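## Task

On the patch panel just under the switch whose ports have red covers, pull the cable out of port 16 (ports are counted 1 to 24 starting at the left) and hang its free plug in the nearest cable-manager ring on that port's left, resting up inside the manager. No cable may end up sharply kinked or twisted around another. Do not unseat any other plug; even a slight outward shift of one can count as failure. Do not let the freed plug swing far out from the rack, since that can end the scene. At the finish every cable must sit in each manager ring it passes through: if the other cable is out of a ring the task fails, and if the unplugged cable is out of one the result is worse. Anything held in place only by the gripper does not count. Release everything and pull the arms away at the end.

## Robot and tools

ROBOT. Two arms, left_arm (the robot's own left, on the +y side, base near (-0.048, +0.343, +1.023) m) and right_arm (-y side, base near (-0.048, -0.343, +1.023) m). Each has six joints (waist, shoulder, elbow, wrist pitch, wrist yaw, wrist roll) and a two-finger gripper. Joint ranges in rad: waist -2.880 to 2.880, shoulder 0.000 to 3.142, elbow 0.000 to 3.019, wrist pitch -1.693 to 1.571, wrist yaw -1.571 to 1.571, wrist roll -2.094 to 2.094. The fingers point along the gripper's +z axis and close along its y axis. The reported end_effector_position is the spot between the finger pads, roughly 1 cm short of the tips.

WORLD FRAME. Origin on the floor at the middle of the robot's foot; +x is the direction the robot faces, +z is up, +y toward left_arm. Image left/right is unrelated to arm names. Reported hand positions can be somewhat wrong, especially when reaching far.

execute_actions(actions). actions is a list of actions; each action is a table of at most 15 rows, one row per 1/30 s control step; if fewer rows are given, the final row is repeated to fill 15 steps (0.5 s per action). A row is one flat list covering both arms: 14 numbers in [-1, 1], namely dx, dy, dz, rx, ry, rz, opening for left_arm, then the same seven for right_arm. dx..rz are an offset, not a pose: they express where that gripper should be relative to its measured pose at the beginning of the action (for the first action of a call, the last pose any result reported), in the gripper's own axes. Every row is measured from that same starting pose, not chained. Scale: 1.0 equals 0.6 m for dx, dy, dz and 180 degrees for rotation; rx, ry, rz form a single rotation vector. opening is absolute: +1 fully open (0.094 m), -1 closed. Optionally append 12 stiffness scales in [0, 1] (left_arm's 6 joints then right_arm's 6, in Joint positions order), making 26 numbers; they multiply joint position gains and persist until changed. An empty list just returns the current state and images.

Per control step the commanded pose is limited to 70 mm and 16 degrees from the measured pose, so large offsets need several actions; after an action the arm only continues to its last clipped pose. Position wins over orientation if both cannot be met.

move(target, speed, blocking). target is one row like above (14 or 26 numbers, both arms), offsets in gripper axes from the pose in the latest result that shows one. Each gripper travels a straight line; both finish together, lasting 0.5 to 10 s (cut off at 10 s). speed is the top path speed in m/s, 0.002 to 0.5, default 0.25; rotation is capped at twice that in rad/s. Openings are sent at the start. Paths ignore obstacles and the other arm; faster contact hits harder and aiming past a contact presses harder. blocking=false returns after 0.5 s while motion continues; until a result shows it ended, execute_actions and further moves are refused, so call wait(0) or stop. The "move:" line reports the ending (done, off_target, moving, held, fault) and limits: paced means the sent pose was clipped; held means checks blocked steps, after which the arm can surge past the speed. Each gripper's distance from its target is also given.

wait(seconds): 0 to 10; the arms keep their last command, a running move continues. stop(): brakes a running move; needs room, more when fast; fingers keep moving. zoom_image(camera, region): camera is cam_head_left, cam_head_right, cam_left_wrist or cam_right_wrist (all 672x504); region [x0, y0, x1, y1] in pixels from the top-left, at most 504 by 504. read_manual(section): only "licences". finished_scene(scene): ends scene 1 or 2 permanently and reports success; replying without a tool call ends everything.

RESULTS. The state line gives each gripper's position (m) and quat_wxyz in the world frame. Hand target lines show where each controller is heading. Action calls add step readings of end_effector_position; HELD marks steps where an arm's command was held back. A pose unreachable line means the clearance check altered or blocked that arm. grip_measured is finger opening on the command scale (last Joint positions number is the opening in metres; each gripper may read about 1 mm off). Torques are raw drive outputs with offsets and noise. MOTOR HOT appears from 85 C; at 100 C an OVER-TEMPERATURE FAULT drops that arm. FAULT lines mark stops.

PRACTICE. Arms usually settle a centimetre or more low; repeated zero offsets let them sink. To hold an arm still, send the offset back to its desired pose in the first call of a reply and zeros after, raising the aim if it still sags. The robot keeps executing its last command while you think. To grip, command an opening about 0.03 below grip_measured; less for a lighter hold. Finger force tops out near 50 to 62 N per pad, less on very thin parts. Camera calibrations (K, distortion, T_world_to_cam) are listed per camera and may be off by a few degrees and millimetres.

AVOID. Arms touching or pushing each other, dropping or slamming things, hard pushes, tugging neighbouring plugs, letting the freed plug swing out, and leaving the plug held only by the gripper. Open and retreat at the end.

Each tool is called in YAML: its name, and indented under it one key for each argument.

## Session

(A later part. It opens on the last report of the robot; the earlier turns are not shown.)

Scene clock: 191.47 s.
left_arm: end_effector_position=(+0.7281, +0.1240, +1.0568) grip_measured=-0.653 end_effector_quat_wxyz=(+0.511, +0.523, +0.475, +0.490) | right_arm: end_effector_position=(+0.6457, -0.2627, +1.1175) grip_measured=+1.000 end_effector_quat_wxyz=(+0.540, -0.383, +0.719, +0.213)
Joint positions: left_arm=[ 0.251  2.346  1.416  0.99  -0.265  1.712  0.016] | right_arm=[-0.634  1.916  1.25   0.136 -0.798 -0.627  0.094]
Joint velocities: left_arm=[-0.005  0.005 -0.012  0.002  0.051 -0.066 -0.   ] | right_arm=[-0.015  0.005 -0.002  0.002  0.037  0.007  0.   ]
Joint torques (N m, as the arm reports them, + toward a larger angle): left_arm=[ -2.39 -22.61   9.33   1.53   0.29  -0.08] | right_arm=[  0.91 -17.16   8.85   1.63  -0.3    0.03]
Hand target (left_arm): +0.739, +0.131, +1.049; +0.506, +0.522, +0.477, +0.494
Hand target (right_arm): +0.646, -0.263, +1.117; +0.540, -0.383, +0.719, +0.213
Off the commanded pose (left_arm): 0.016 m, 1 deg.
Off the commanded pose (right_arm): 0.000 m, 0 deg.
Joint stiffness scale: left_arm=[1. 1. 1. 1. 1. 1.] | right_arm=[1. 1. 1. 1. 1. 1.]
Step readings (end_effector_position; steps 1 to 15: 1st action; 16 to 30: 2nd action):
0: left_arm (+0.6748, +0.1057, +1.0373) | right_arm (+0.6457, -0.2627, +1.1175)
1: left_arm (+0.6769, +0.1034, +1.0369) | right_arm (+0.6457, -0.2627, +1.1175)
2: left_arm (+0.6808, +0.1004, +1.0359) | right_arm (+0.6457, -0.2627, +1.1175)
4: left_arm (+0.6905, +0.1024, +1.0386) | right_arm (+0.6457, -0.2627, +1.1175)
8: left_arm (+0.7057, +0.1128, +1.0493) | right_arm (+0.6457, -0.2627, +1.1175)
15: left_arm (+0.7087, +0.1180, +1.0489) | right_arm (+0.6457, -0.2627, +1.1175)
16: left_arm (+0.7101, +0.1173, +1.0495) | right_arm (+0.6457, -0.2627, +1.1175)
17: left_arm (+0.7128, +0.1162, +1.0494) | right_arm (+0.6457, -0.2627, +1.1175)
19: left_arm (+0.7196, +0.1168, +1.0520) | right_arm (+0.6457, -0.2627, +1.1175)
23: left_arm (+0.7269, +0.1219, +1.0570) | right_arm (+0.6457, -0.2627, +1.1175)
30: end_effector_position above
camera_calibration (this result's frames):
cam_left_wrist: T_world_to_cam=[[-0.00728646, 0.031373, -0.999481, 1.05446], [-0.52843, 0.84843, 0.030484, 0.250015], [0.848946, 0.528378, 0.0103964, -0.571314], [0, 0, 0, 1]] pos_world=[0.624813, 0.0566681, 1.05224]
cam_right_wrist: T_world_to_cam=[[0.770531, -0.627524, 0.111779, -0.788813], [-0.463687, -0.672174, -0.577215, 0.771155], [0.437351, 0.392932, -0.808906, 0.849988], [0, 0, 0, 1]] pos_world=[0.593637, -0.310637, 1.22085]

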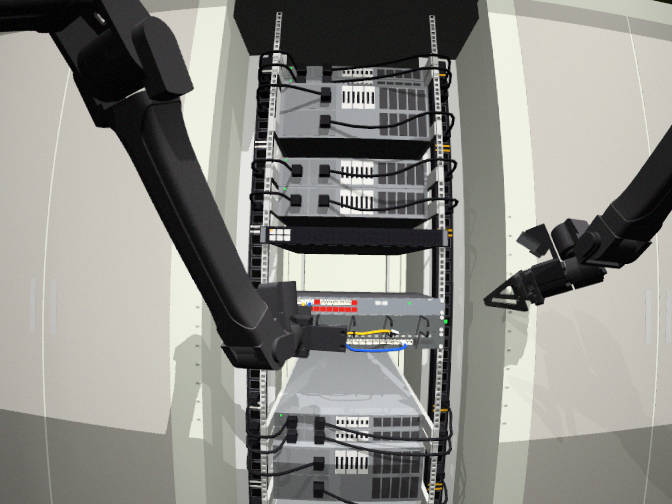

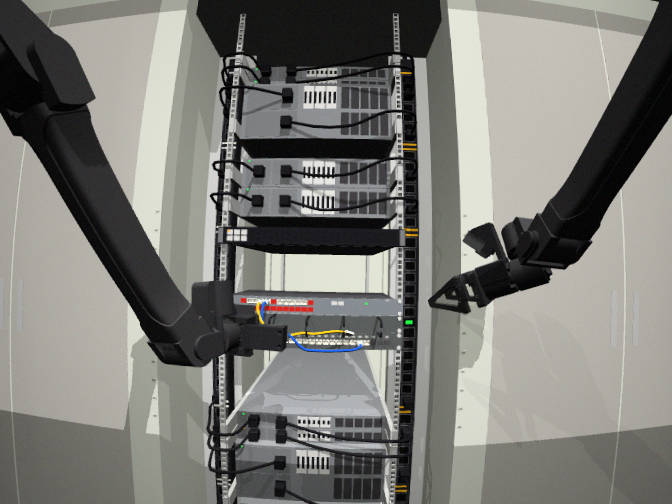

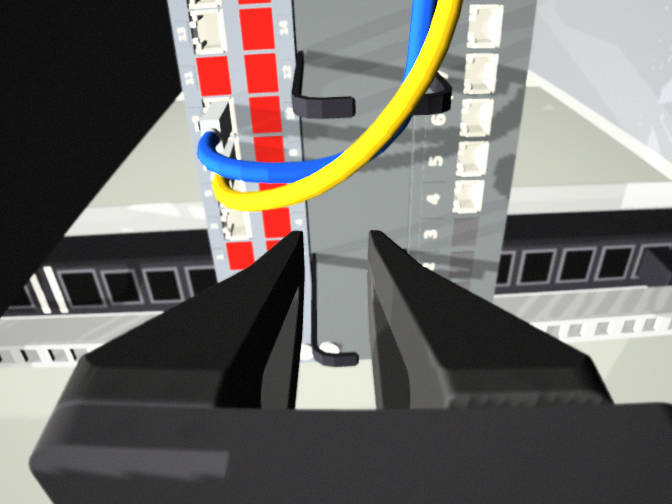

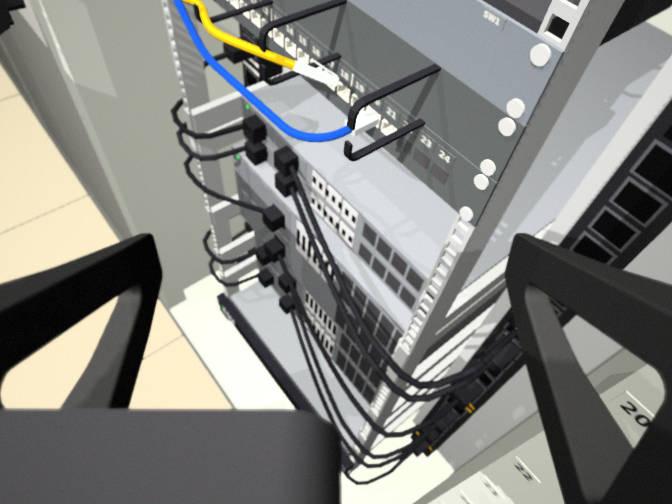

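execute_actions:
  actions:
    - [[-0.05,-0.015,0.005,0,0,0.14,-0.7,0,0,0,0,0,0,1]]
    - [[-0.005,-0.0,0.035,0,0,0,-0.7,0,0,0,0,0,0,1]]

Scene clock: 192.87 s.
left_arm: end_effector_position=(+0.7316, +0.0990, +1.0550) grip_measured=-0.697 end_effector_quat_wxyz=(+0.408, +0.608, +0.375, +0.568) | right_arm: end_effector_position=(+0.6457, -0.2627, +1.1175) grip_measured=+1.000 end_effector_quat_wxyz=(+0.540, -0.383, +0.719, +0.213)
Joint positions: left_arm=[ 0.217  2.361  1.459  0.938 -0.3    2.075  0.014] | right_arm=[-0.634  1.916  1.25   0.136 -0.798 -0.627  0.094]
Joint velocities: left_arm=[-0.005 -0.005 -0.022 -0.022  0.022 -0.022 -0.001] | right_arm=[-0.005 -0.005  0.002 -0.007 -0.051 -0.037  0.   ]
Joint torques (N m, as the arm reports them, + toward a larger angle): left_arm=[ -3.4  -22.75   9.59   1.53   0.28  -0.11] | right_arm=[  0.95 -17.04   8.87   1.64  -0.29   0.03]
Hand target (left_arm): +0.741, +0.100, +1.048; +0.408, +0.607, +0.376, +0.569
Hand target (right_arm): +0.646, -0.263, +1.117; +0.540, -0.383, +0.719, +0.213
Off the commanded pose (left_arm): 0.012 m, 0 deg.
Off the commanded pose (right_arm): 0.000 m, 0 deg.
Joint stiffness scale: left_arm=[1. 1. 1. 1. 1. 1.] | right_arm=[1. 1. 1. 1. 1. 1.]
Step readings (end_effector_position; steps 1 to 15: 1st action; 16 to 30: 2nd action):
0: left_arm (+0.7281, +0.1240, +1.0568) | right_arm (+0.6457, -0.2627, +1.1175)
1: left_arm (+0.7278, +0.1250, +1.0563) | right_arm (+0.6457, -0.2627, +1.1175)
2: left_arm (+0.7279, +0.1261, +1.0562) | right_arm (+0.6457, -0.2627, +1.1175)
4: left_arm (+0.7269, +0.1232, +1.0553) | right_arm (+0.6457, -0.2627, +1.1175)
8: left_arm (+0.7232, +0.1112, +1.0522) | right_arm (+0.6457, -0.2627, +1.1175)
15: left_arm (+0.7206, +0.1034, +1.0503) | right_arm (+0.6457, -0.2627, +1.1175)
16: left_arm (+0.7216, +0.1029, +1.0501) | right_arm (+0.6457, -0.2627, +1.1175)
17: left_arm (+0.7235, +0.1018, +1.0495) | right_arm (+0.6457, -0.2627, +1.1175)
19: left_arm (+0.7277, +0.1001, +1.0510) | right_arm (+0.6457, -0.2627, +1.1175)
23: left_arm (+0.7316, +0.0991, +1.0556) | right_arm (+0.6457, -0.2627, +1.1175)
30: end_effector_position above
camera_calibration (this result's frames):
cam_left_wrist: T_world_to_cam=[[-0.00355755, 0.389286, -0.92111, 0.93268], [-0.524791, 0.783354, 0.333093, -0.042303], [0.851224, 0.484575, 0.201507, -0.760002], [0, 0, 0, 1]] pos_world=[0.628049, 0.0383371, 1.02634]
cam_right_wrist: T_world_to_cam=[[0.770531, -0.627524, 0.111779, -0.788813], [-0.463687, -0.672174, -0.577215, 0.771155], [0.437351, 0.392932, -0.808906, 0.849988], [0, 0, 0, 1]] pos_world=[0.593637, -0.310637, 1.22085]

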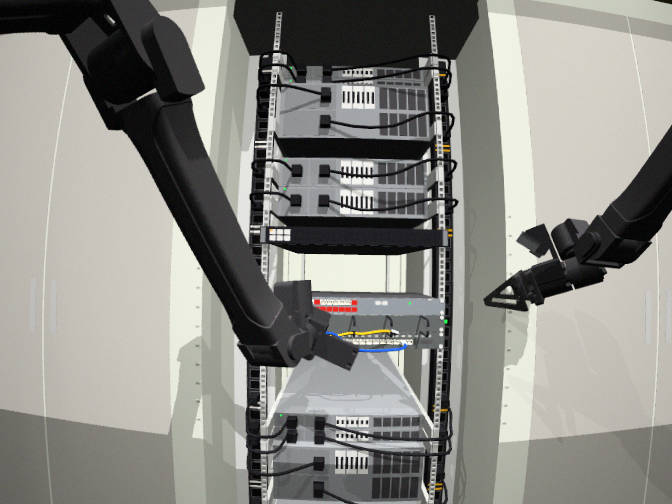

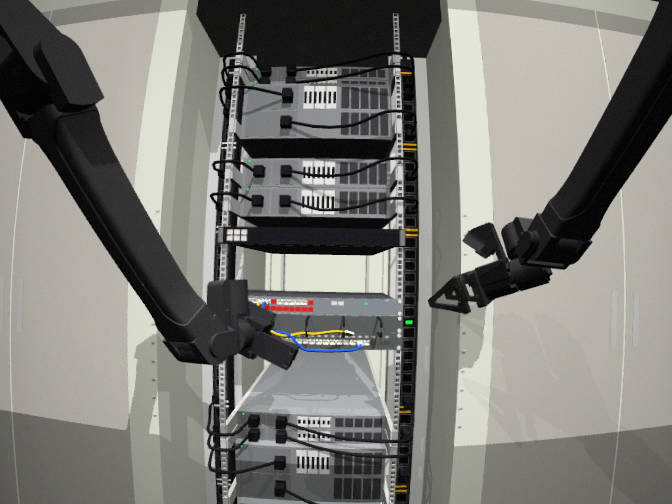

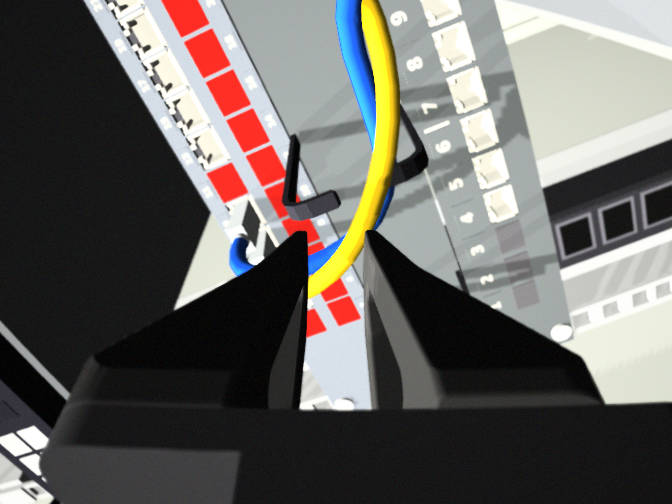

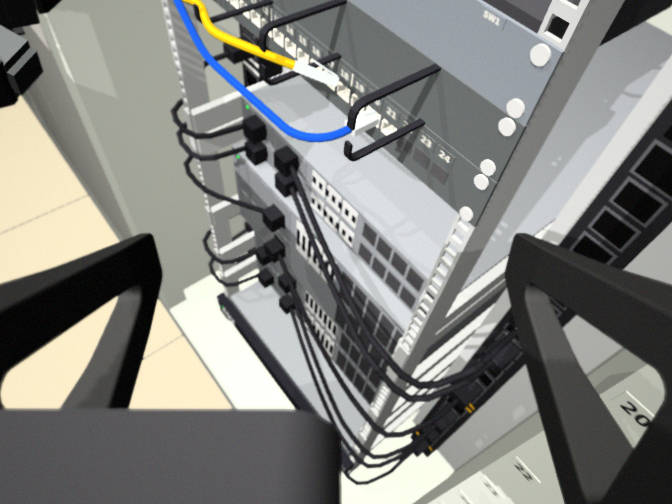

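Shift ~7 mm along -gripper y (down/left) and advance.

execute_actions:
  actions:
    - [[0.01,-0.035,0.015,0,0,0,-0.7,0,0,0,0,0,0,1]]
    - [[0.015,-0.01,0.04,0,0,0,-0.7,0,0,0,0,0,0,1]]

Scene clock: 194.10 s.
left_arm: end_effector_position=(+0.7436, +0.1014, +1.0502) grip_measured=-0.697 end_effector_quat_wxyz=(+0.414, +0.617, +0.366, +0.560) | right_arm: end_effector_position=(+0.6457, -0.2627, +1.1175) grip_measured=+1.000 end_effector_quat_wxyz=(+0.540, -0.383, +0.719, +0.213)
Joint positions: left_arm=[ 0.235  2.377  1.494  0.906 -0.253  2.075  0.014] | right_arm=[-0.634  1.916  1.25   0.136 -0.798 -0.627  0.094]
Joint velocities: left_arm=[-0.005 -0.005  0.002 -0.007  0.007 -0.022 -0.001] | right_arm=[-0.005  0.005 -0.002 -0.007 -0.007  0.022  0.   ]
Joint torques (N m, as the arm reports them, + toward a larger angle): left_arm=[ -2.29 -22.72  10.07   1.6    0.3   -0.09] | right_arm=[  0.95 -17.08   8.86   1.64  -0.3    0.03]
Hand target (left_arm): +0.756, +0.111, +1.043; +0.410, +0.614, +0.371, +0.564
Hand target (right_arm): +0.646, -0.263, +1.117; +0.540, -0.383, +0.719, +0.213
Off the commanded pose (left_arm): 0.018 m, 1 deg.
Off the commanded pose (right_arm): 0.000 m, 0 deg.
Joint stiffness scale: left_arm=[1. 1. 1. 1. 1. 1.] | right_arm=[1. 1. 1. 1. 1. 1.]
Step readings (end_effector_position; steps 1 to 15: 1st action; 16 to 30: 2nd action):
0: left_arm (+0.7316, +0.0990, +1.0550) | right_arm (+0.6457, -0.2627, +1.1175)
1: left_arm (+0.7316, +0.0978, +1.0548) | right_arm (+0.6457, -0.2627, +1.1175)
2: left_arm (+0.7317, +0.0969, +1.0547) | right_arm (+0.6457, -0.2627, +1.1175)
4: left_arm (+0.7318, +0.0974, +1.0532) | right_arm (+0.6457, -0.2627, +1.1175)
8: left_arm (+0.7321, +0.1003, +1.0487) | right_arm (+0.6457, -0.2627, +1.1175)
15: left_arm (+0.7323, +0.1019, +1.0461) | right_arm (+0.6457, -0.2627, +1.1175)
16: left_arm (+0.7330, +0.1000, +1.0462) | right_arm (+0.6457, -0.2627, +1.1175)
17: left_arm (+0.7348, +0.0986, +1.0457) | right_arm (+0.6457, -0.2627, +1.1175)
19: left_arm (+0.7388, +0.0979, +1.0470) | right_arm (+0.6457, -0.2627, +1.1175)
23: left_arm (+0.7431, +0.1000, +1.0505) | right_arm (+0.6457, -0.2627, +1.1175)
30: end_effector_position above
camera_calibration (this result's frames):
cam_left_wrist: T_world_to_cam=[[-0.000696622, 0.393341, -0.919393, 0.922973], [-0.497882, 0.797202, 0.341442, -0.0664849], [0.867245, 0.457987, 0.195282, -0.77309], [0, 0, 0, 1]] pos_world=[0.637999, 0.0440241, 1.02225]
cam_right_wrist: T_world_to_cam=[[0.770531, -0.627524, 0.111779, -0.788813], [-0.463687, -0.672174, -0.577215, 0.771155], [0.437351, 0.392932, -0.808906, 0.849988], [0, 0, 0, 1]] pos_world=[0.593637, -0.310637, 1.22085]

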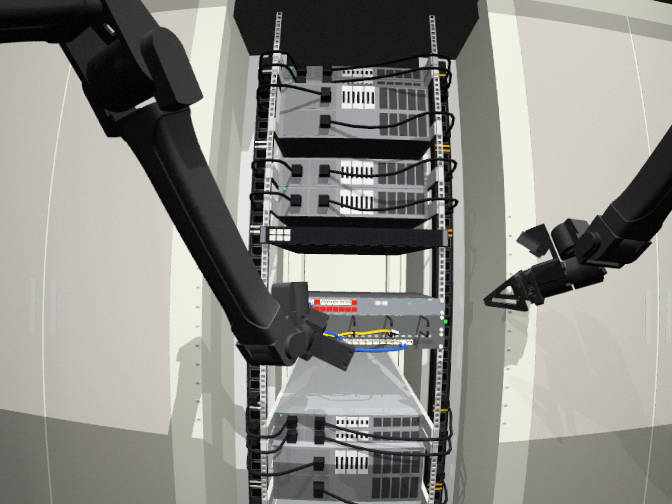

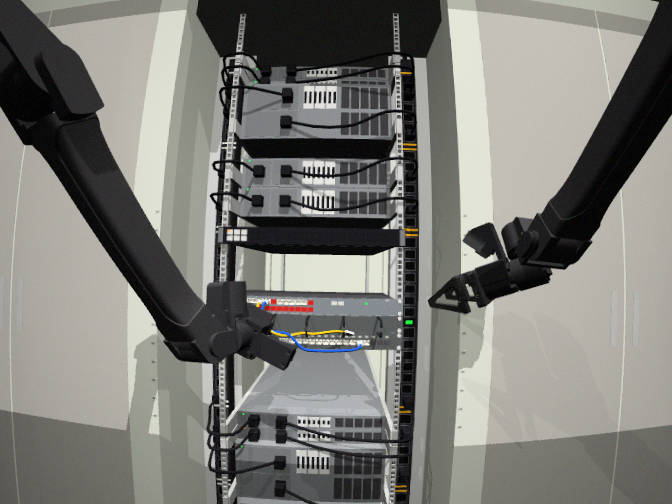

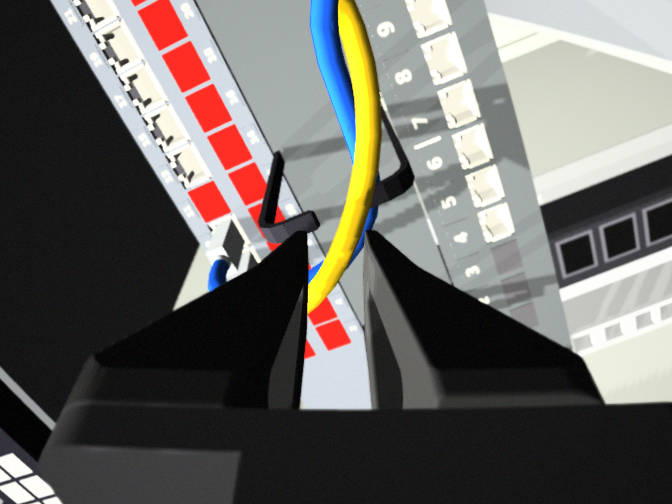

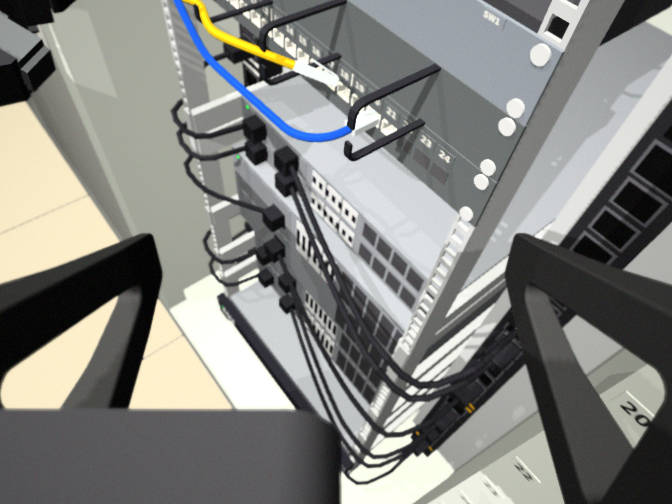

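execute_actions:
  actions:
    - [[0.03,-0.01,0.035,0,0.008,0,-0.7,0,0,0,0,0,0,1]]
    - [[0.015,-0.005,0.015,0,0.005,0,-0.93,0,0,0,0,0,0,1]]
    - [[0.025,-0.005,0.05,0,0.005,0,-0.93,0,0,0,0,0,0,1]]

Scene clock: 195.90 s.
left_arm: end_effector_position=(+0.7468, +0.1004, +1.0501) grip_measured=-0.915 end_effector_quat_wxyz=(+0.413, +0.623, +0.363, +0.556) | right_arm: end_effector_position=(+0.6457, -0.2627, +1.1175) grip_measured=+1.000 end_effector_quat_wxyz=(+0.540, -0.383, +0.719, +0.213)
Joint positions: left_arm=[ 0.237  2.377  1.504  0.886 -0.241  2.077  0.004] | right_arm=[-0.634  1.916  1.25   0.136 -0.798 -0.627  0.094]
Joint velocities: left_arm=[-0.005 -0.005 -0.012  0.007 -0.037  0.051 -0.001] | right_arm=[ 0.005 -0.015 -0.007 -0.002 -0.007  0.037  0.   ]
Joint torques (N m, as the arm reports them, + toward a larger angle): left_arm=[ -1.21 -22.83  13.62   0.32   0.63  -0.08] | right_arm=[  0.96 -16.99   8.86   1.63  -0.29   0.03]
Hand target (left_arm): +0.773, +0.115, +1.053; +0.411, +0.616, +0.367, +0.564
Hand target (right_arm): +0.646, -0.263, +1.117; +0.540, -0.383, +0.719, +0.213
Off the commanded pose (left_arm): 0.033 m, 1 deg.
Off the commanded pose (right_arm): 0.000 m, 0 deg.
Joint stiffness scale: left_arm=[1. 1. 1. 1. 1. 1.] | right_arm=[1. 1. 1. 1. 1. 1.]
Step readings (end_effector_position; steps 1 to 15: 1st action; 16 to 30: 2nd action; 31 to 45: 3rd action):
0: left_arm (+0.7436, +0.1014, +1.0502) | right_arm (+0.6457, -0.2627, +1.1175)
1: left_arm (+0.7441, +0.1011, +1.0504) | right_arm (+0.6457, -0.2627, +1.1175)
2: left_arm (+0.7450, +0.1011, +1.0502) | right_arm (+0.6457, -0.2627, +1.1175)
4: left_arm (+0.7459, +0.1014, +1.0504) | right_arm (+0.6457, -0.2627, +1.1175)
8: left_arm (+0.7459, +0.1014, +1.0504) | right_arm (+0.6457, -0.2627, +1.1175)
15: left_arm (+0.7459, +0.1014, +1.0504) | right_arm (+0.6457, -0.2627, +1.1175)
16: left_arm (+0.7459, +0.1013, +1.0504) | right_arm (+0.6457, -0.2627, +1.1175)
17: left_arm (+0.7458, +0.1012, +1.0504) | right_arm (+0.6457, -0.2627, +1.1175)
19: left_arm (+0.7458, +0.1010, +1.0504) | right_arm (+0.6457, -0.2627, +1.1175)
23: left_arm (+0.7458, +0.1010, +1.0504) | right_arm (+0.6457, -0.2627, +1.1175)
30: left_arm (+0.7458, +0.1010, +1.0504) | right_arm (+0.6457, -0.2627, +1.1175)
31: left_arm (+0.7468, +0.1005, +1.0508) | right_arm (+0.6457, -0.2627, +1.1175)
32: left_arm (+0.7468, +0.1004, +1.0498) | right_arm (+0.6457, -0.2627, +1.1175)
34: left_arm (+0.7468, +0.1004, +1.0501) | right_arm (+0.6457, -0.2627, +1.1175)
38: left_arm (+0.7468, +0.1004, +1.0501) | right_arm (+0.6457, -0.2627, +1.1175)
45: end_effector_position above
camera_calibration (this result's frames):
cam_left_wrist: T_world_to_cam=[[-0.00388705, 0.398208, -0.917287, 0.92299], [-0.486599, 0.800616, 0.349621, -0.0814287], [0.873617, 0.44771, 0.190655, -0.774275], [0, 0, 0, 1]] pos_world=[0.640384, 0.044302, 1.02274]
cam_right_wrist: T_world_to_cam=[[0.770531, -0.627524, 0.111779, -0.788813], [-0.463687, -0.672174, -0.577215, 0.771155], [0.437351, 0.392932, -0.808906, 0.849988], [0, 0, 0, 1]] pos_world=[0.593637, -0.310637, 1.22085]

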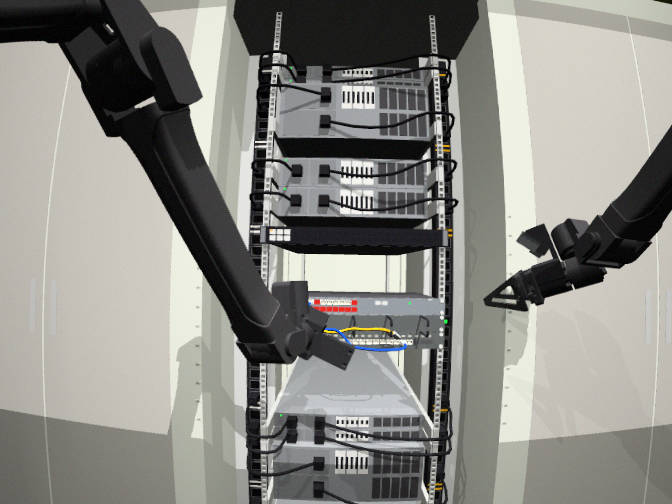

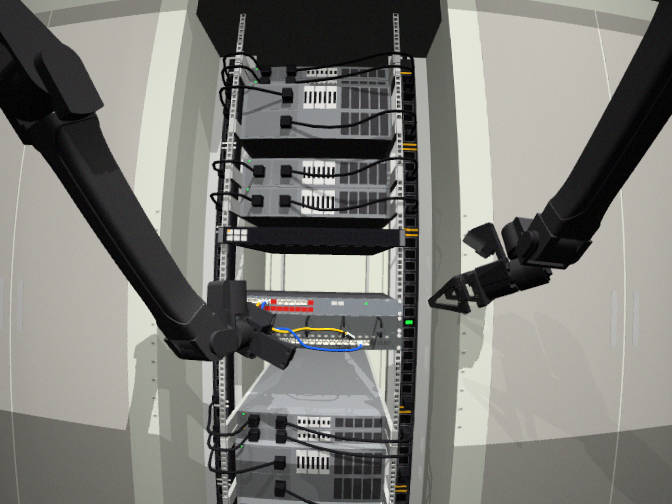

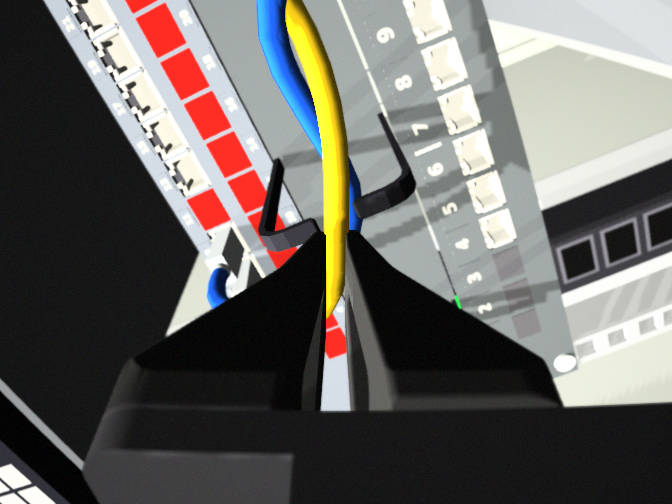

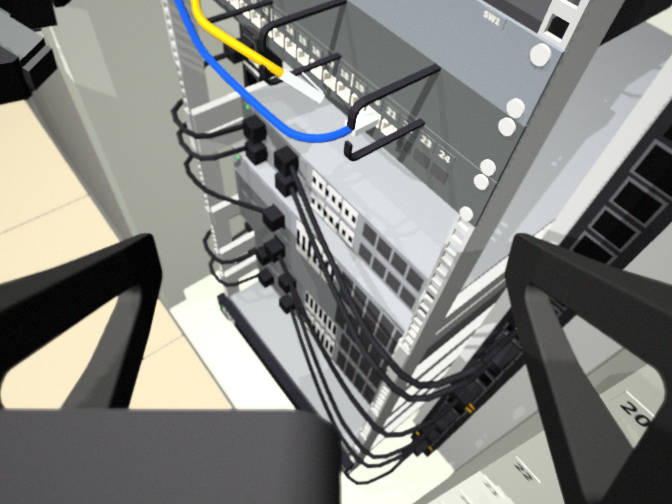

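execute_actions:
  actions:
    - [[0.035,-0.015,-0.003,0,0,0,-0.93,0,0,0,0,0,0,1]]
    - [[0.02,-0.01,0.05,0,0.005,0,-0.93,0,0,0,0,0,0,1]]

Scene clock: 197.10 s.
left_arm: end_effector_position=(+0.7471, +0.1004, +1.0506) grip_measured=-0.915 end_effector_quat_wxyz=(+0.422, +0.630, +0.353, +0.549) | right_arm: end_effector_position=(+0.6457, -0.2627, +1.1175) grip_measured=+1.000 end_effector_quat_wxyz=(+0.540, -0.383, +0.719, +0.213)
Joint positions: left_arm=[ 0.246  2.371  1.499  0.878 -0.2    2.078  0.004] | right_arm=[-0.634  1.916  1.25   0.136 -0.798 -0.627  0.094]
Joint velocities: left_arm=[ 0.005 -0.005 -0.007  0.007 -0.007  0.022  0.   ] | right_arm=[-0.015  0.005  0.002  0.002  0.022  0.022  0.   ]
Joint torques (N m, as the arm reports them, + toward a larger angle): left_arm=[ -1.58 -22.16  13.54   0.59   0.45  -0.07] | right_arm=[  0.94 -17.03   8.85   1.64  -0.29   0.03]
Hand target (left_arm): +0.772, +0.113, +1.049; +0.418, +0.623, +0.357, +0.556
Hand target (right_arm): +0.646, -0.263, +1.117; +0.540, -0.383, +0.719, +0.213
Off the commanded pose (left_arm): 0.031 m, 1 deg.
Off the commanded pose (right_arm): 0.000 m, 0 deg.
Joint stiffness scale: left_arm=[1. 1. 1. 1. 1. 1.] | right_arm=[1. 1. 1. 1. 1. 1.]
Step readings (end_effector_position; steps 1 to 15: 1st action; 16 to 30: 2nd action):
0: left_arm (+0.7468, +0.1004, +1.0501) | right_arm (+0.6457, -0.2627, +1.1175)
1: left_arm (+0.7453, +0.0999, +1.0502) | right_arm (+0.6457, -0.2627, +1.1175)
2: left_arm (+0.7448, +0.1003, +1.0507) | right_arm (+0.6457, -0.2627, +1.1175)
4: left_arm (+0.7444, +0.1018, +1.0512) | right_arm (+0.6457, -0.2627, +1.1175)
8: left_arm (+0.7444, +0.1020, +1.0511) | right_arm (+0.6457, -0.2627, +1.1175)
15: left_arm (+0.7444, +0.1020, +1.0511) | right_arm (+0.6457, -0.2627, +1.1175)
16: left_arm (+0.7456, +0.1008, +1.0517) | right_arm (+0.6457, -0.2627, +1.1175)
17: left_arm (+0.7471, +0.1003, +1.0508) | right_arm (+0.6457, -0.2627, +1.1175)
19: left_arm (+0.7471, +0.1004, +1.0506) | right_arm (+0.6457, -0.2627, +1.1175)
23: left_arm (+0.7471, +0.1004, +1.0506) | right_arm (+0.6457, -0.2627, +1.1175)
30: end_effector_position above
camera_calibration (this result's frames):
cam_left_wrist: T_world_to_cam=[[0.00623296, 0.399561, -0.916686, 0.915104], [-0.458348, 0.815878, 0.352505, -0.10711], [0.888751, 0.417964, 0.188223, -0.780398], [0, 0, 0, 1]] pos_world=[0.638782, 0.0479277, 1.02351]
cam_right_wrist: T_world_to_cam=[[0.770531, -0.627524, 0.111779, -0.788813], [-0.463687, -0.672174, -0.577215, 0.771155], [0.437351, 0.392932, -0.808906, 0.849988], [0, 0, 0, 1]] pos_world=[0.593637, -0.310637, 1.22085]

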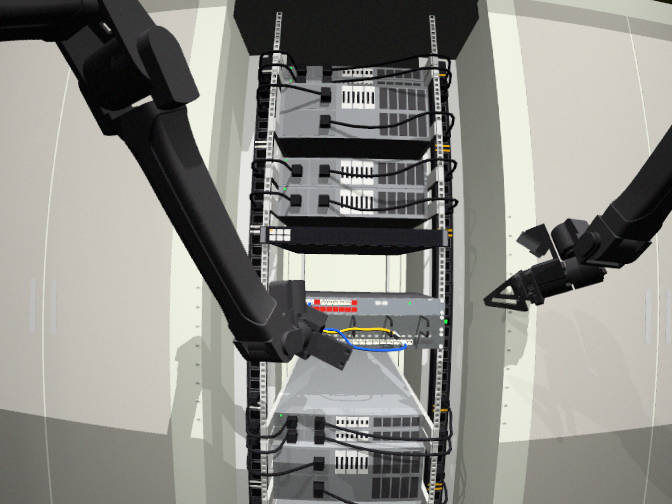

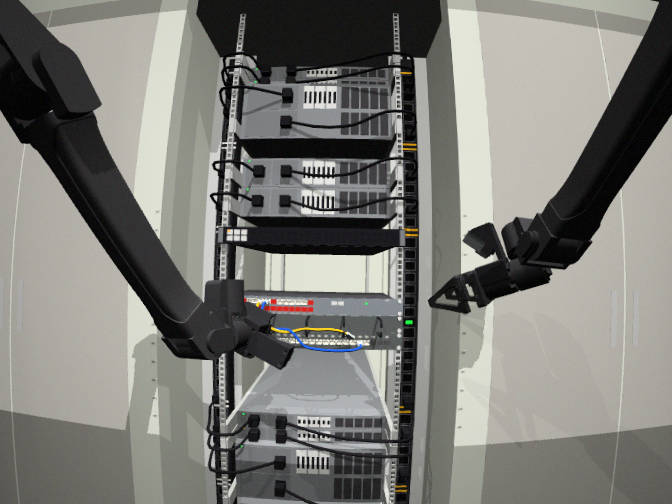

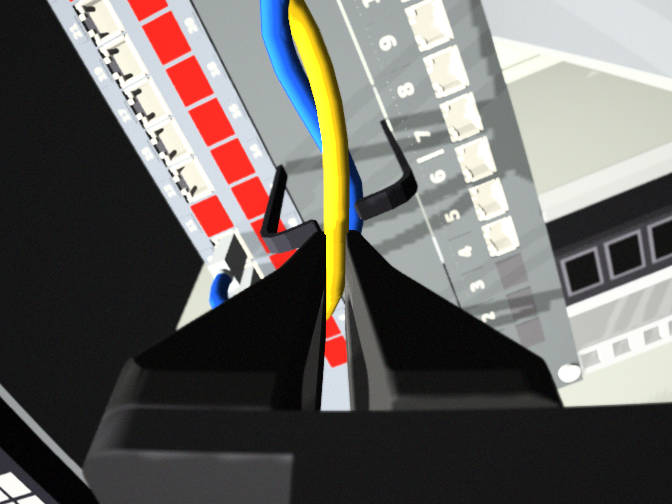

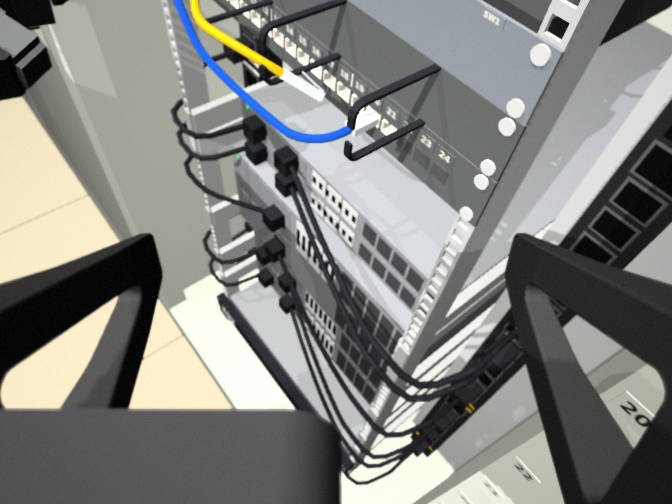

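Use yaw (wrist responds quickly) to swing the tip left.

execute_actions:
  actions:
    - [[0.04,-0.025,0,0,0.03,0,-0.93,0,0,0,0,0,0,1]]
    - [[0.035,-0.02,0.05,0,0.01,0,-0.93,0,0,0,0,0,0,1]]

Scene clock: 198.37 s.
left_arm: end_effector_position=(+0.7501, +0.1040, +1.0489) grip_measured=-0.915 end_effector_quat_wxyz=(+0.415, +0.618, +0.358, +0.564) | right_arm: end_effector_position=(+0.6457, -0.2627, +1.1175) grip_measured=+1.000 end_effector_quat_wxyz=(+0.540, -0.383, +0.719, +0.213)
Joint positions: left_arm=[ 0.245  2.391  1.514  0.909 -0.233  2.089  0.004] | right_arm=[-0.634  1.916  1.25   0.136 -0.798 -0.627  0.094]
Joint velocities: left_arm=[-0.015 -0.015  0.012 -0.017  0.037 -0.022  0.   ] | right_arm=[-0.015  0.005 -0.017 -0.017  0.051  0.007  0.   ]
Joint torques (N m, as the arm reports them, + toward a larger angle): left_arm=[ -0.54 -22.82  12.18   1.29   0.09  -0.09] | right_arm=[  0.91 -17.07   8.86   1.64  -0.29   0.03]
Hand target (left_arm): +0.774, +0.129, +1.048; +0.406, +0.606, +0.367, +0.577
Hand target (right_arm): +0.646, -0.263, +1.117; +0.540, -0.383, +0.719, +0.213
Off the commanded pose (left_arm): 0.036 m, 2 deg.
Off the commanded pose (right_arm): 0.000 m, 0 deg.
Joint stiffness scale: left_arm=[1. 1. 1. 1. 1. 1.] | right_arm=[1. 1. 1. 1. 1. 1.]
Step readings (end_effector_position; steps 1 to 15: 1st action; 16 to 30: 2nd action):
0: left_arm (+0.7471, +0.1004, +1.0506) | right_arm (+0.6457, -0.2627, +1.1175)
1: left_arm (+0.7466, +0.1032, +1.0513) | right_arm (+0.6457, -0.2627, +1.1175)
2: left_arm (+0.7459, +0.1046, +1.0517) | right_arm (+0.6457, -0.2627, +1.1175)
4: left_arm (+0.7456, +0.1062, +1.0507) | right_arm (+0.6457, -0.2627, +1.1175)
8: left_arm (+0.7454, +0.1067, +1.0510) | right_arm (+0.6457, -0.2627, +1.1175)
15: left_arm (+0.7454, +0.1067, +1.0510) | right_arm (+0.6457, -0.2627, +1.1175)
16: left_arm (+0.7460, +0.1050, +1.0505) | right_arm (+0.6457, -0.2627, +1.1175)
17: left_arm (+0.7481, +0.1036, +1.0500) | right_arm (+0.6457, -0.2627, +1.1175)
19: left_arm (+0.7501, +0.1040, +1.0489) | right_arm (+0.6457, -0.2627, +1.1175)
23: left_arm (+0.7501, +0.1040, +1.0489) | right_arm (+0.6457, -0.2627, +1.1175)
30: end_effector_position above
camera_calibration (this result's frames):
cam_left_wrist: T_world_to_cam=[[0.013969, 0.403767, -0.914755, 0.903812], [-0.493935, 0.798218, 0.344785, -0.0714392], [0.869386, 0.447014, 0.210585, -0.796199], [0, 0, 0, 1]] pos_world=[0.644293, 0.0480069, 1.01907]
cam_right_wrist: T_world_to_cam=[[0.770531, -0.627524, 0.111779, -0.788813], [-0.463687, -0.672174, -0.577215, 0.771155], [0.437351, 0.392932, -0.808906, 0.849988], [0, 0, 0, 1]] pos_world=[0.593637, -0.310637, 1.22085]

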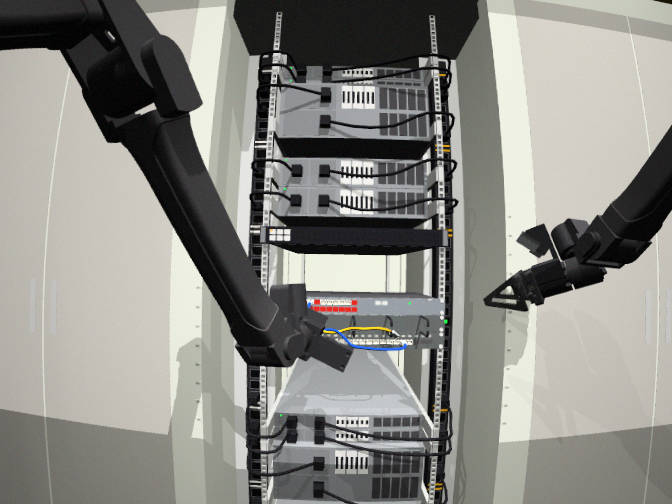

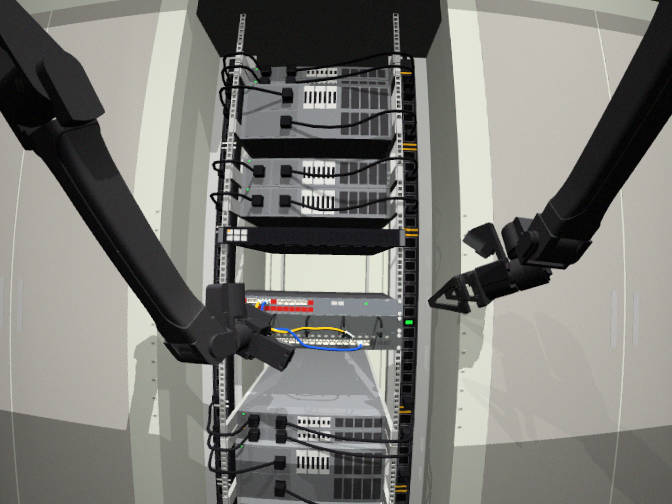

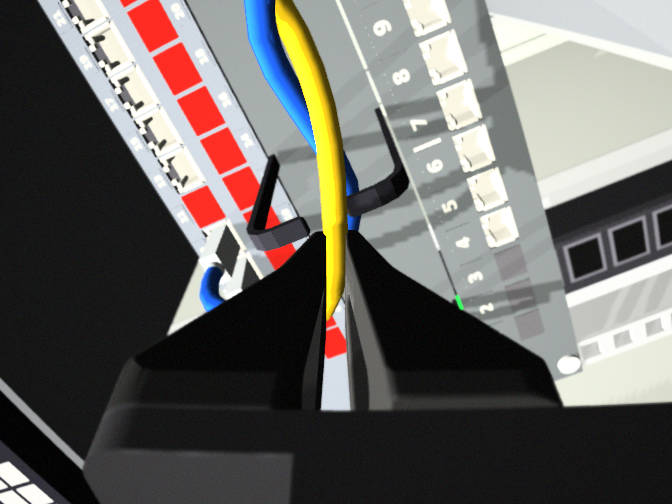

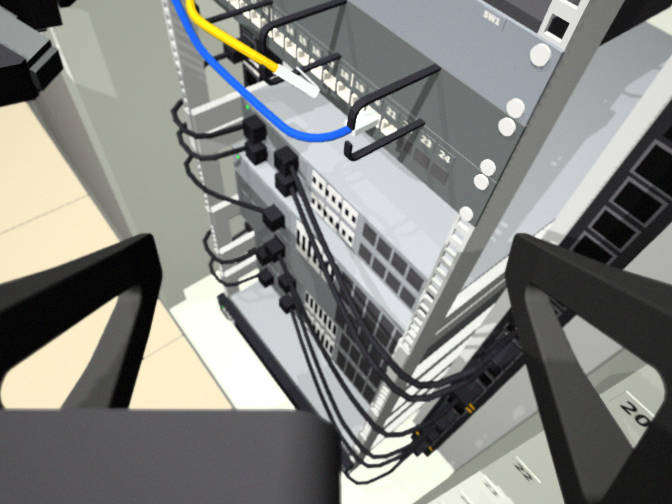

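execute_actions:
  actions:
    - [[0.04,-0.005,0.02,0,0.03,0,-0.93,0,0,0,0,0,0,1]]
    - [[0.025,0,0.06,0,0.015,0,-0.93,0,0,0,0,0,0,1]]

Scene clock: 200.03 s.
left_arm: end_effector_position=(+0.7528, +0.1046, +1.0489) grip_measured=-0.915 end_effector_quat_wxyz=(+0.395, +0.612, +0.373, +0.575) | right_arm: end_effector_position=(+0.6457, -0.2627, +1.1175) grip_measured=+1.000 end_effector_quat_wxyz=(+0.540, -0.383, +0.719, +0.213)
Joint positions: left_arm=[ 0.233  2.398  1.533  0.897 -0.301  2.099  0.004] | right_arm=[-0.634  1.916  1.25   0.136 -0.798 -0.627  0.094]
Joint velocities: left_arm=[-0.005  0.005 -0.007 -0.007  0.007  0.022 -0.   ] | right_arm=[-0.005 -0.015  0.002  0.002 -0.051  0.037  0.   ]
Joint torques (N m, as the arm reports them, + toward a larger angle): left_arm=[ -1.38 -22.69  14.57   0.85   0.12  -0.09] | right_arm=[  0.94 -17.14   8.87   1.62  -0.29   0.03]
Hand target (left_arm): +0.780, +0.118, +1.056; +0.393, +0.597, +0.378, +0.588
Hand target (right_arm): +0.646, -0.263, +1.117; +0.540, -0.383, +0.719, +0.213
Off the commanded pose (left_arm): 0.035 m, 2 deg.
Off the commanded pose (right_arm): 0.000 m, 0 deg.
Joint stiffness scale: left_arm=[1. 1. 1. 1. 1. 1.] | right_arm=[1. 1. 1. 1. 1. 1.]
joint sent to its limit (left arm) — the command would take joint 6 (wrist roll) past its upper limit, so that joint was sent only as far as its limit.
Step readings (end_effector_position; steps 1 to 15: 1st action; 16 to 30: 2nd action):
0: left_arm (+0.7501, +0.1040, +1.0489) | right_arm (+0.6457, -0.2627, +1.1175)
1: left_arm (+0.7502, +0.1056, +1.0493) | right_arm (+0.6457, -0.2627, +1.1175)
2: left_arm (+0.7492, +0.1046, +1.0498) | right_arm (+0.6457, -0.2627, +1.1175)
4: left_arm (+0.7482, +0.1043, +1.0500) | right_arm (+0.6457, -0.2627, +1.1175)
8: left_arm (+0.7482, +0.1043, +1.0501) | right_arm (+0.6457, -0.2627, +1.1175)
15: left_arm (+0.7482, +0.1043, +1.0501) | right_arm (+0.6457, -0.2627, +1.1175)
16: left_arm (+0.7496, +0.1043, +1.0500) | right_arm (+0.6457, -0.2627, +1.1175)
17: left_arm (+0.7519, +0.1045, +1.0496) | right_arm (+0.6457, -0.2627, +1.1175)
19: left_arm (+0.7529, +0.1047, +1.0490) | right_arm (+0.6457, -0.2627, +1.1175)
23: left_arm (+0.7528, +0.1046, +1.0489) | right_arm (+0.6457, -0.2627, +1.1175)
30: end_effector_position above
camera_calibration (this result's frames):
cam_left_wrist: T_world_to_cam=[[-0.0137455, 0.41421, -0.910078, 0.918467], [-0.535397, 0.765647, 0.35656, -0.0483255], [0.844489, 0.492154, 0.211242, -0.785448], [0, 0, 0, 1]] pos_world=[0.650053, 0.0431234, 1.01903]
cam_right_wrist: T_world_to_cam=[[0.770531, -0.627524, 0.111779, -0.788813], [-0.463687, -0.672174, -0.577215, 0.771155], [0.437351, 0.392932, -0.808906, 0.849988], [0, 0, 0, 1]] pos_world=[0.593637, -0.310637, 1.22085]

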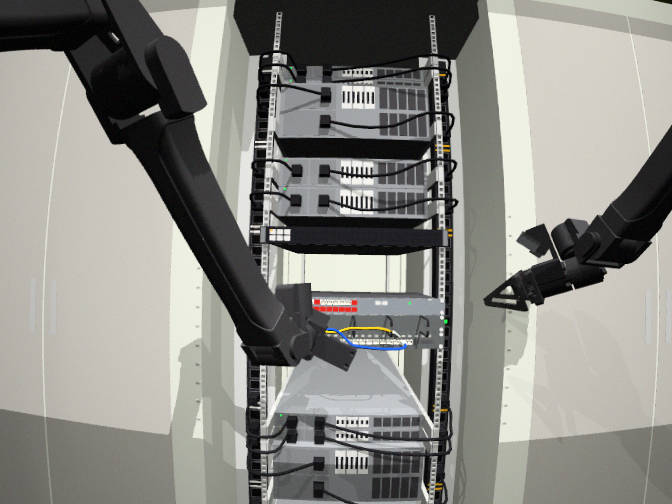

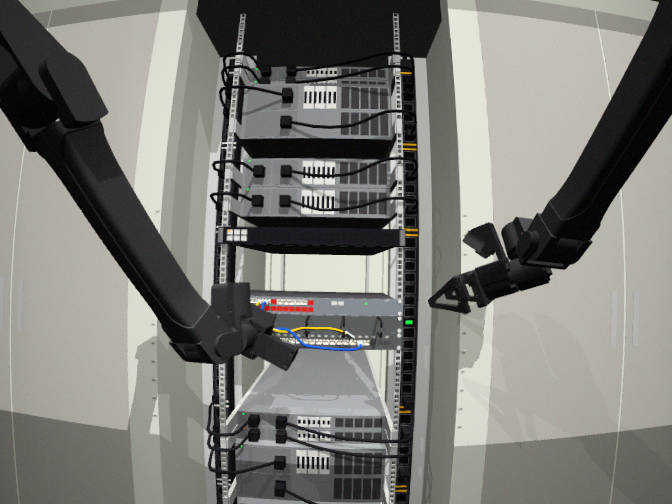

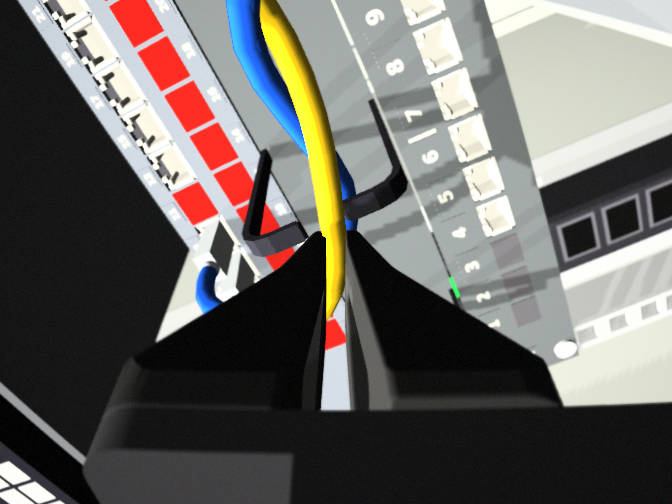

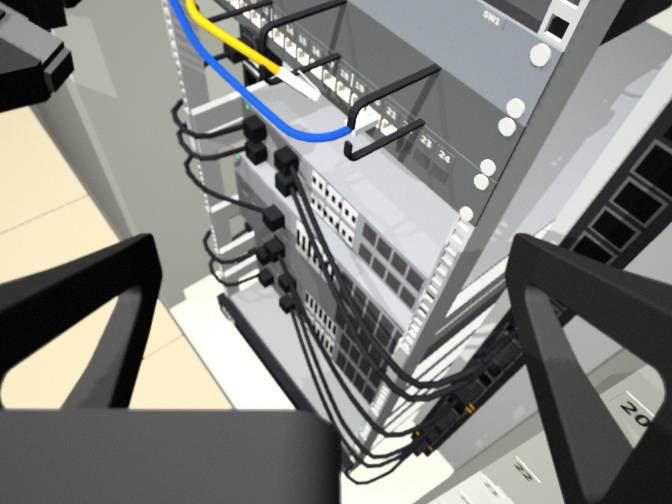

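execute_actions:
  actions:
    - [[0.03,0.01,0.01,-0.015,0.01,-0.1,-0.93,0,0,0,0,0,0,1]]
    - [[0.025,0,0.055,0,0.01,0,-0.93,0,0,0,0,0,0,1]]

Scene clock: 201.33 s.
left_arm: end_effector_position=(+0.7600, +0.1042, +1.0454) grip_measured=-0.915 end_effector_quat_wxyz=(+0.459, +0.564, +0.444, +0.523) | right_arm: end_effector_position=(+0.6457, -0.2627, +1.1175) grip_measured=+1.000 end_effector_quat_wxyz=(+0.540, -0.383, +0.719, +0.213)
Joint positions: left_arm=[ 0.236  2.415  1.562  0.881 -0.298  1.859  0.004] | right_arm=[-0.634  1.916  1.25   0.136 -0.798 -0.627  0.094]
Joint velocities: left_arm=[-0.005  0.005  0.012 -0.007  0.007 -0.051  0.001] | right_arm=[-0.024 -0.005  0.007  0.017 -0.037 -0.022  0.   ]
Joint torques (N m, as the arm reports them, + toward a larger angle): left_arm=[ -1.68 -23.91  12.54   1.42   0.35  -0.21] | right_arm=[  0.9  -17.04   8.86   1.64  -0.29   0.03]
Hand target (left_arm): +0.781, +0.118, +1.053; +0.465, +0.547, +0.449, +0.532
Hand target (right_arm): +0.646, -0.263, +1.117; +0.540, -0.383, +0.719, +0.213
Off the commanded pose (left_arm): 0.029 m, 2 deg.
Off the commanded pose (right_arm): 0.000 m, 0 deg.
Joint stiffness scale: left_arm=[1. 1. 1. 1. 1. 1.] | right_arm=[1. 1. 1. 1. 1. 1.]
Step readings (end_effector_position; steps 1 to 15: 1st action; 16 to 30: 2nd action):
0: left_arm (+0.7529, +0.1046, +1.0491) | right_arm (+0.6457, -0.2627, +1.1175)
1: left_arm (+0.7523, +0.1044, +1.0493) | right_arm (+0.6457, -0.2627, +1.1175)
2: left_arm (+0.7513, +0.1040, +1.0505) | right_arm (+0.6457, -0.2627, +1.1175)
4: left_arm (+0.7508, +0.1039, +1.0497) | right_arm (+0.6457, -0.2627, +1.1175)
8: left_arm (+0.7508, +0.1039, +1.0502) | right_arm (+0.6457, -0.2627, +1.1175)
15: left_arm (+0.7508, +0.1039, +1.0507) | right_arm (+0.6457, -0.2627, +1.1175)
16: left_arm (+0.7516, +0.1038, +1.0496) | right_arm (+0.6457, -0.2627, +1.1175)
17: left_arm (+0.7537, +0.1041, +1.0491) | right_arm (+0.6457, -0.2627, +1.1175)
19: left_arm (+0.7566, +0.1052, +1.0476) | right_arm (+0.6457, -0.2627, +1.1175)
23: left_arm (+0.7598, +0.1043, +1.0455) | right_arm (+0.6457, -0.2627, +1.1175)
30: end_effector_position above
camera_calibration (this result's frames):
cam_left_wrist: T_world_to_cam=[[-0.0317603, 0.187032, -0.98184, 1.02788], [-0.536999, 0.825319, 0.174587, 0.1423], [0.842985, 0.532792, 0.0742239, -0.65043], [0, 0, 0, 1]] pos_world=[0.657363, 0.0368551, 1.03264]
cam_right_wrist: T_world_to_cam=[[0.770531, -0.627524, 0.111779, -0.788813], [-0.463687, -0.672174, -0.577215, 0.771155], [0.437351, 0.392932, -0.808906, 0.849988], [0, 0, 0, 1]] pos_world=[0.593637, -0.310637, 1.22085]

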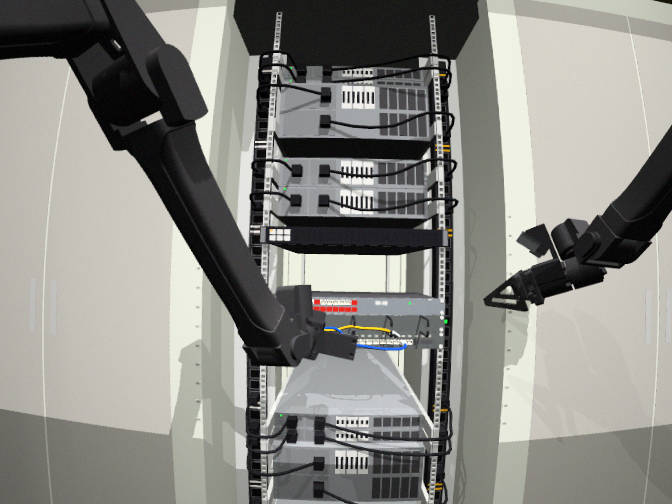

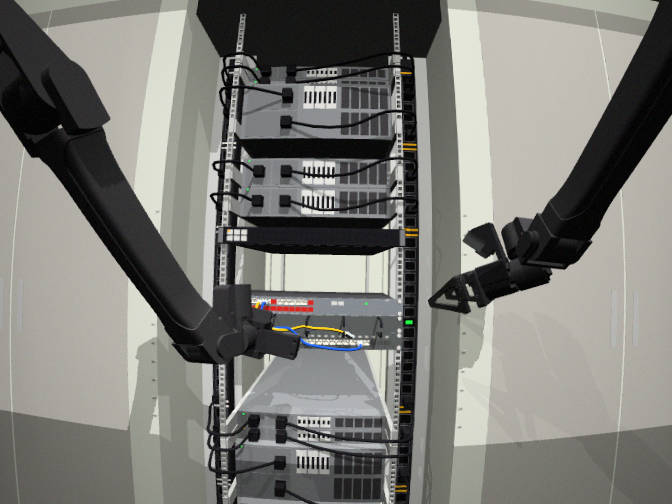

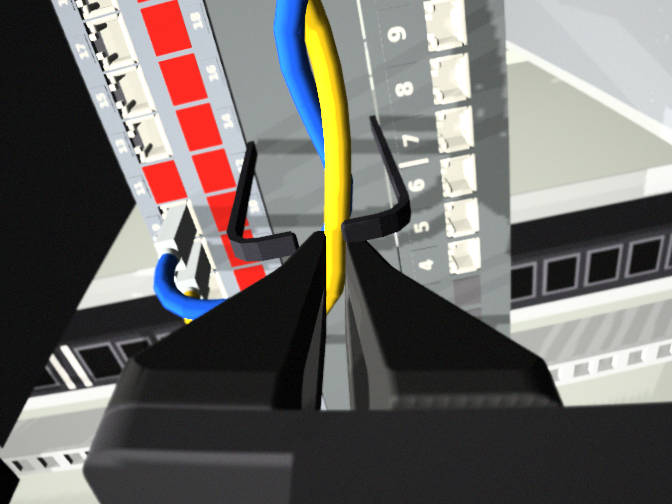

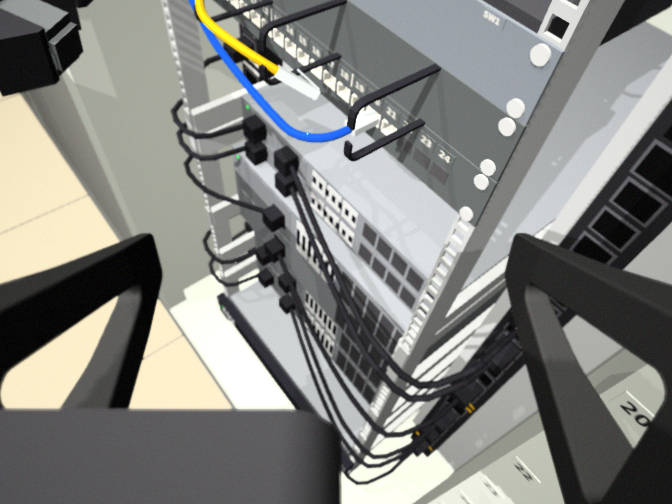

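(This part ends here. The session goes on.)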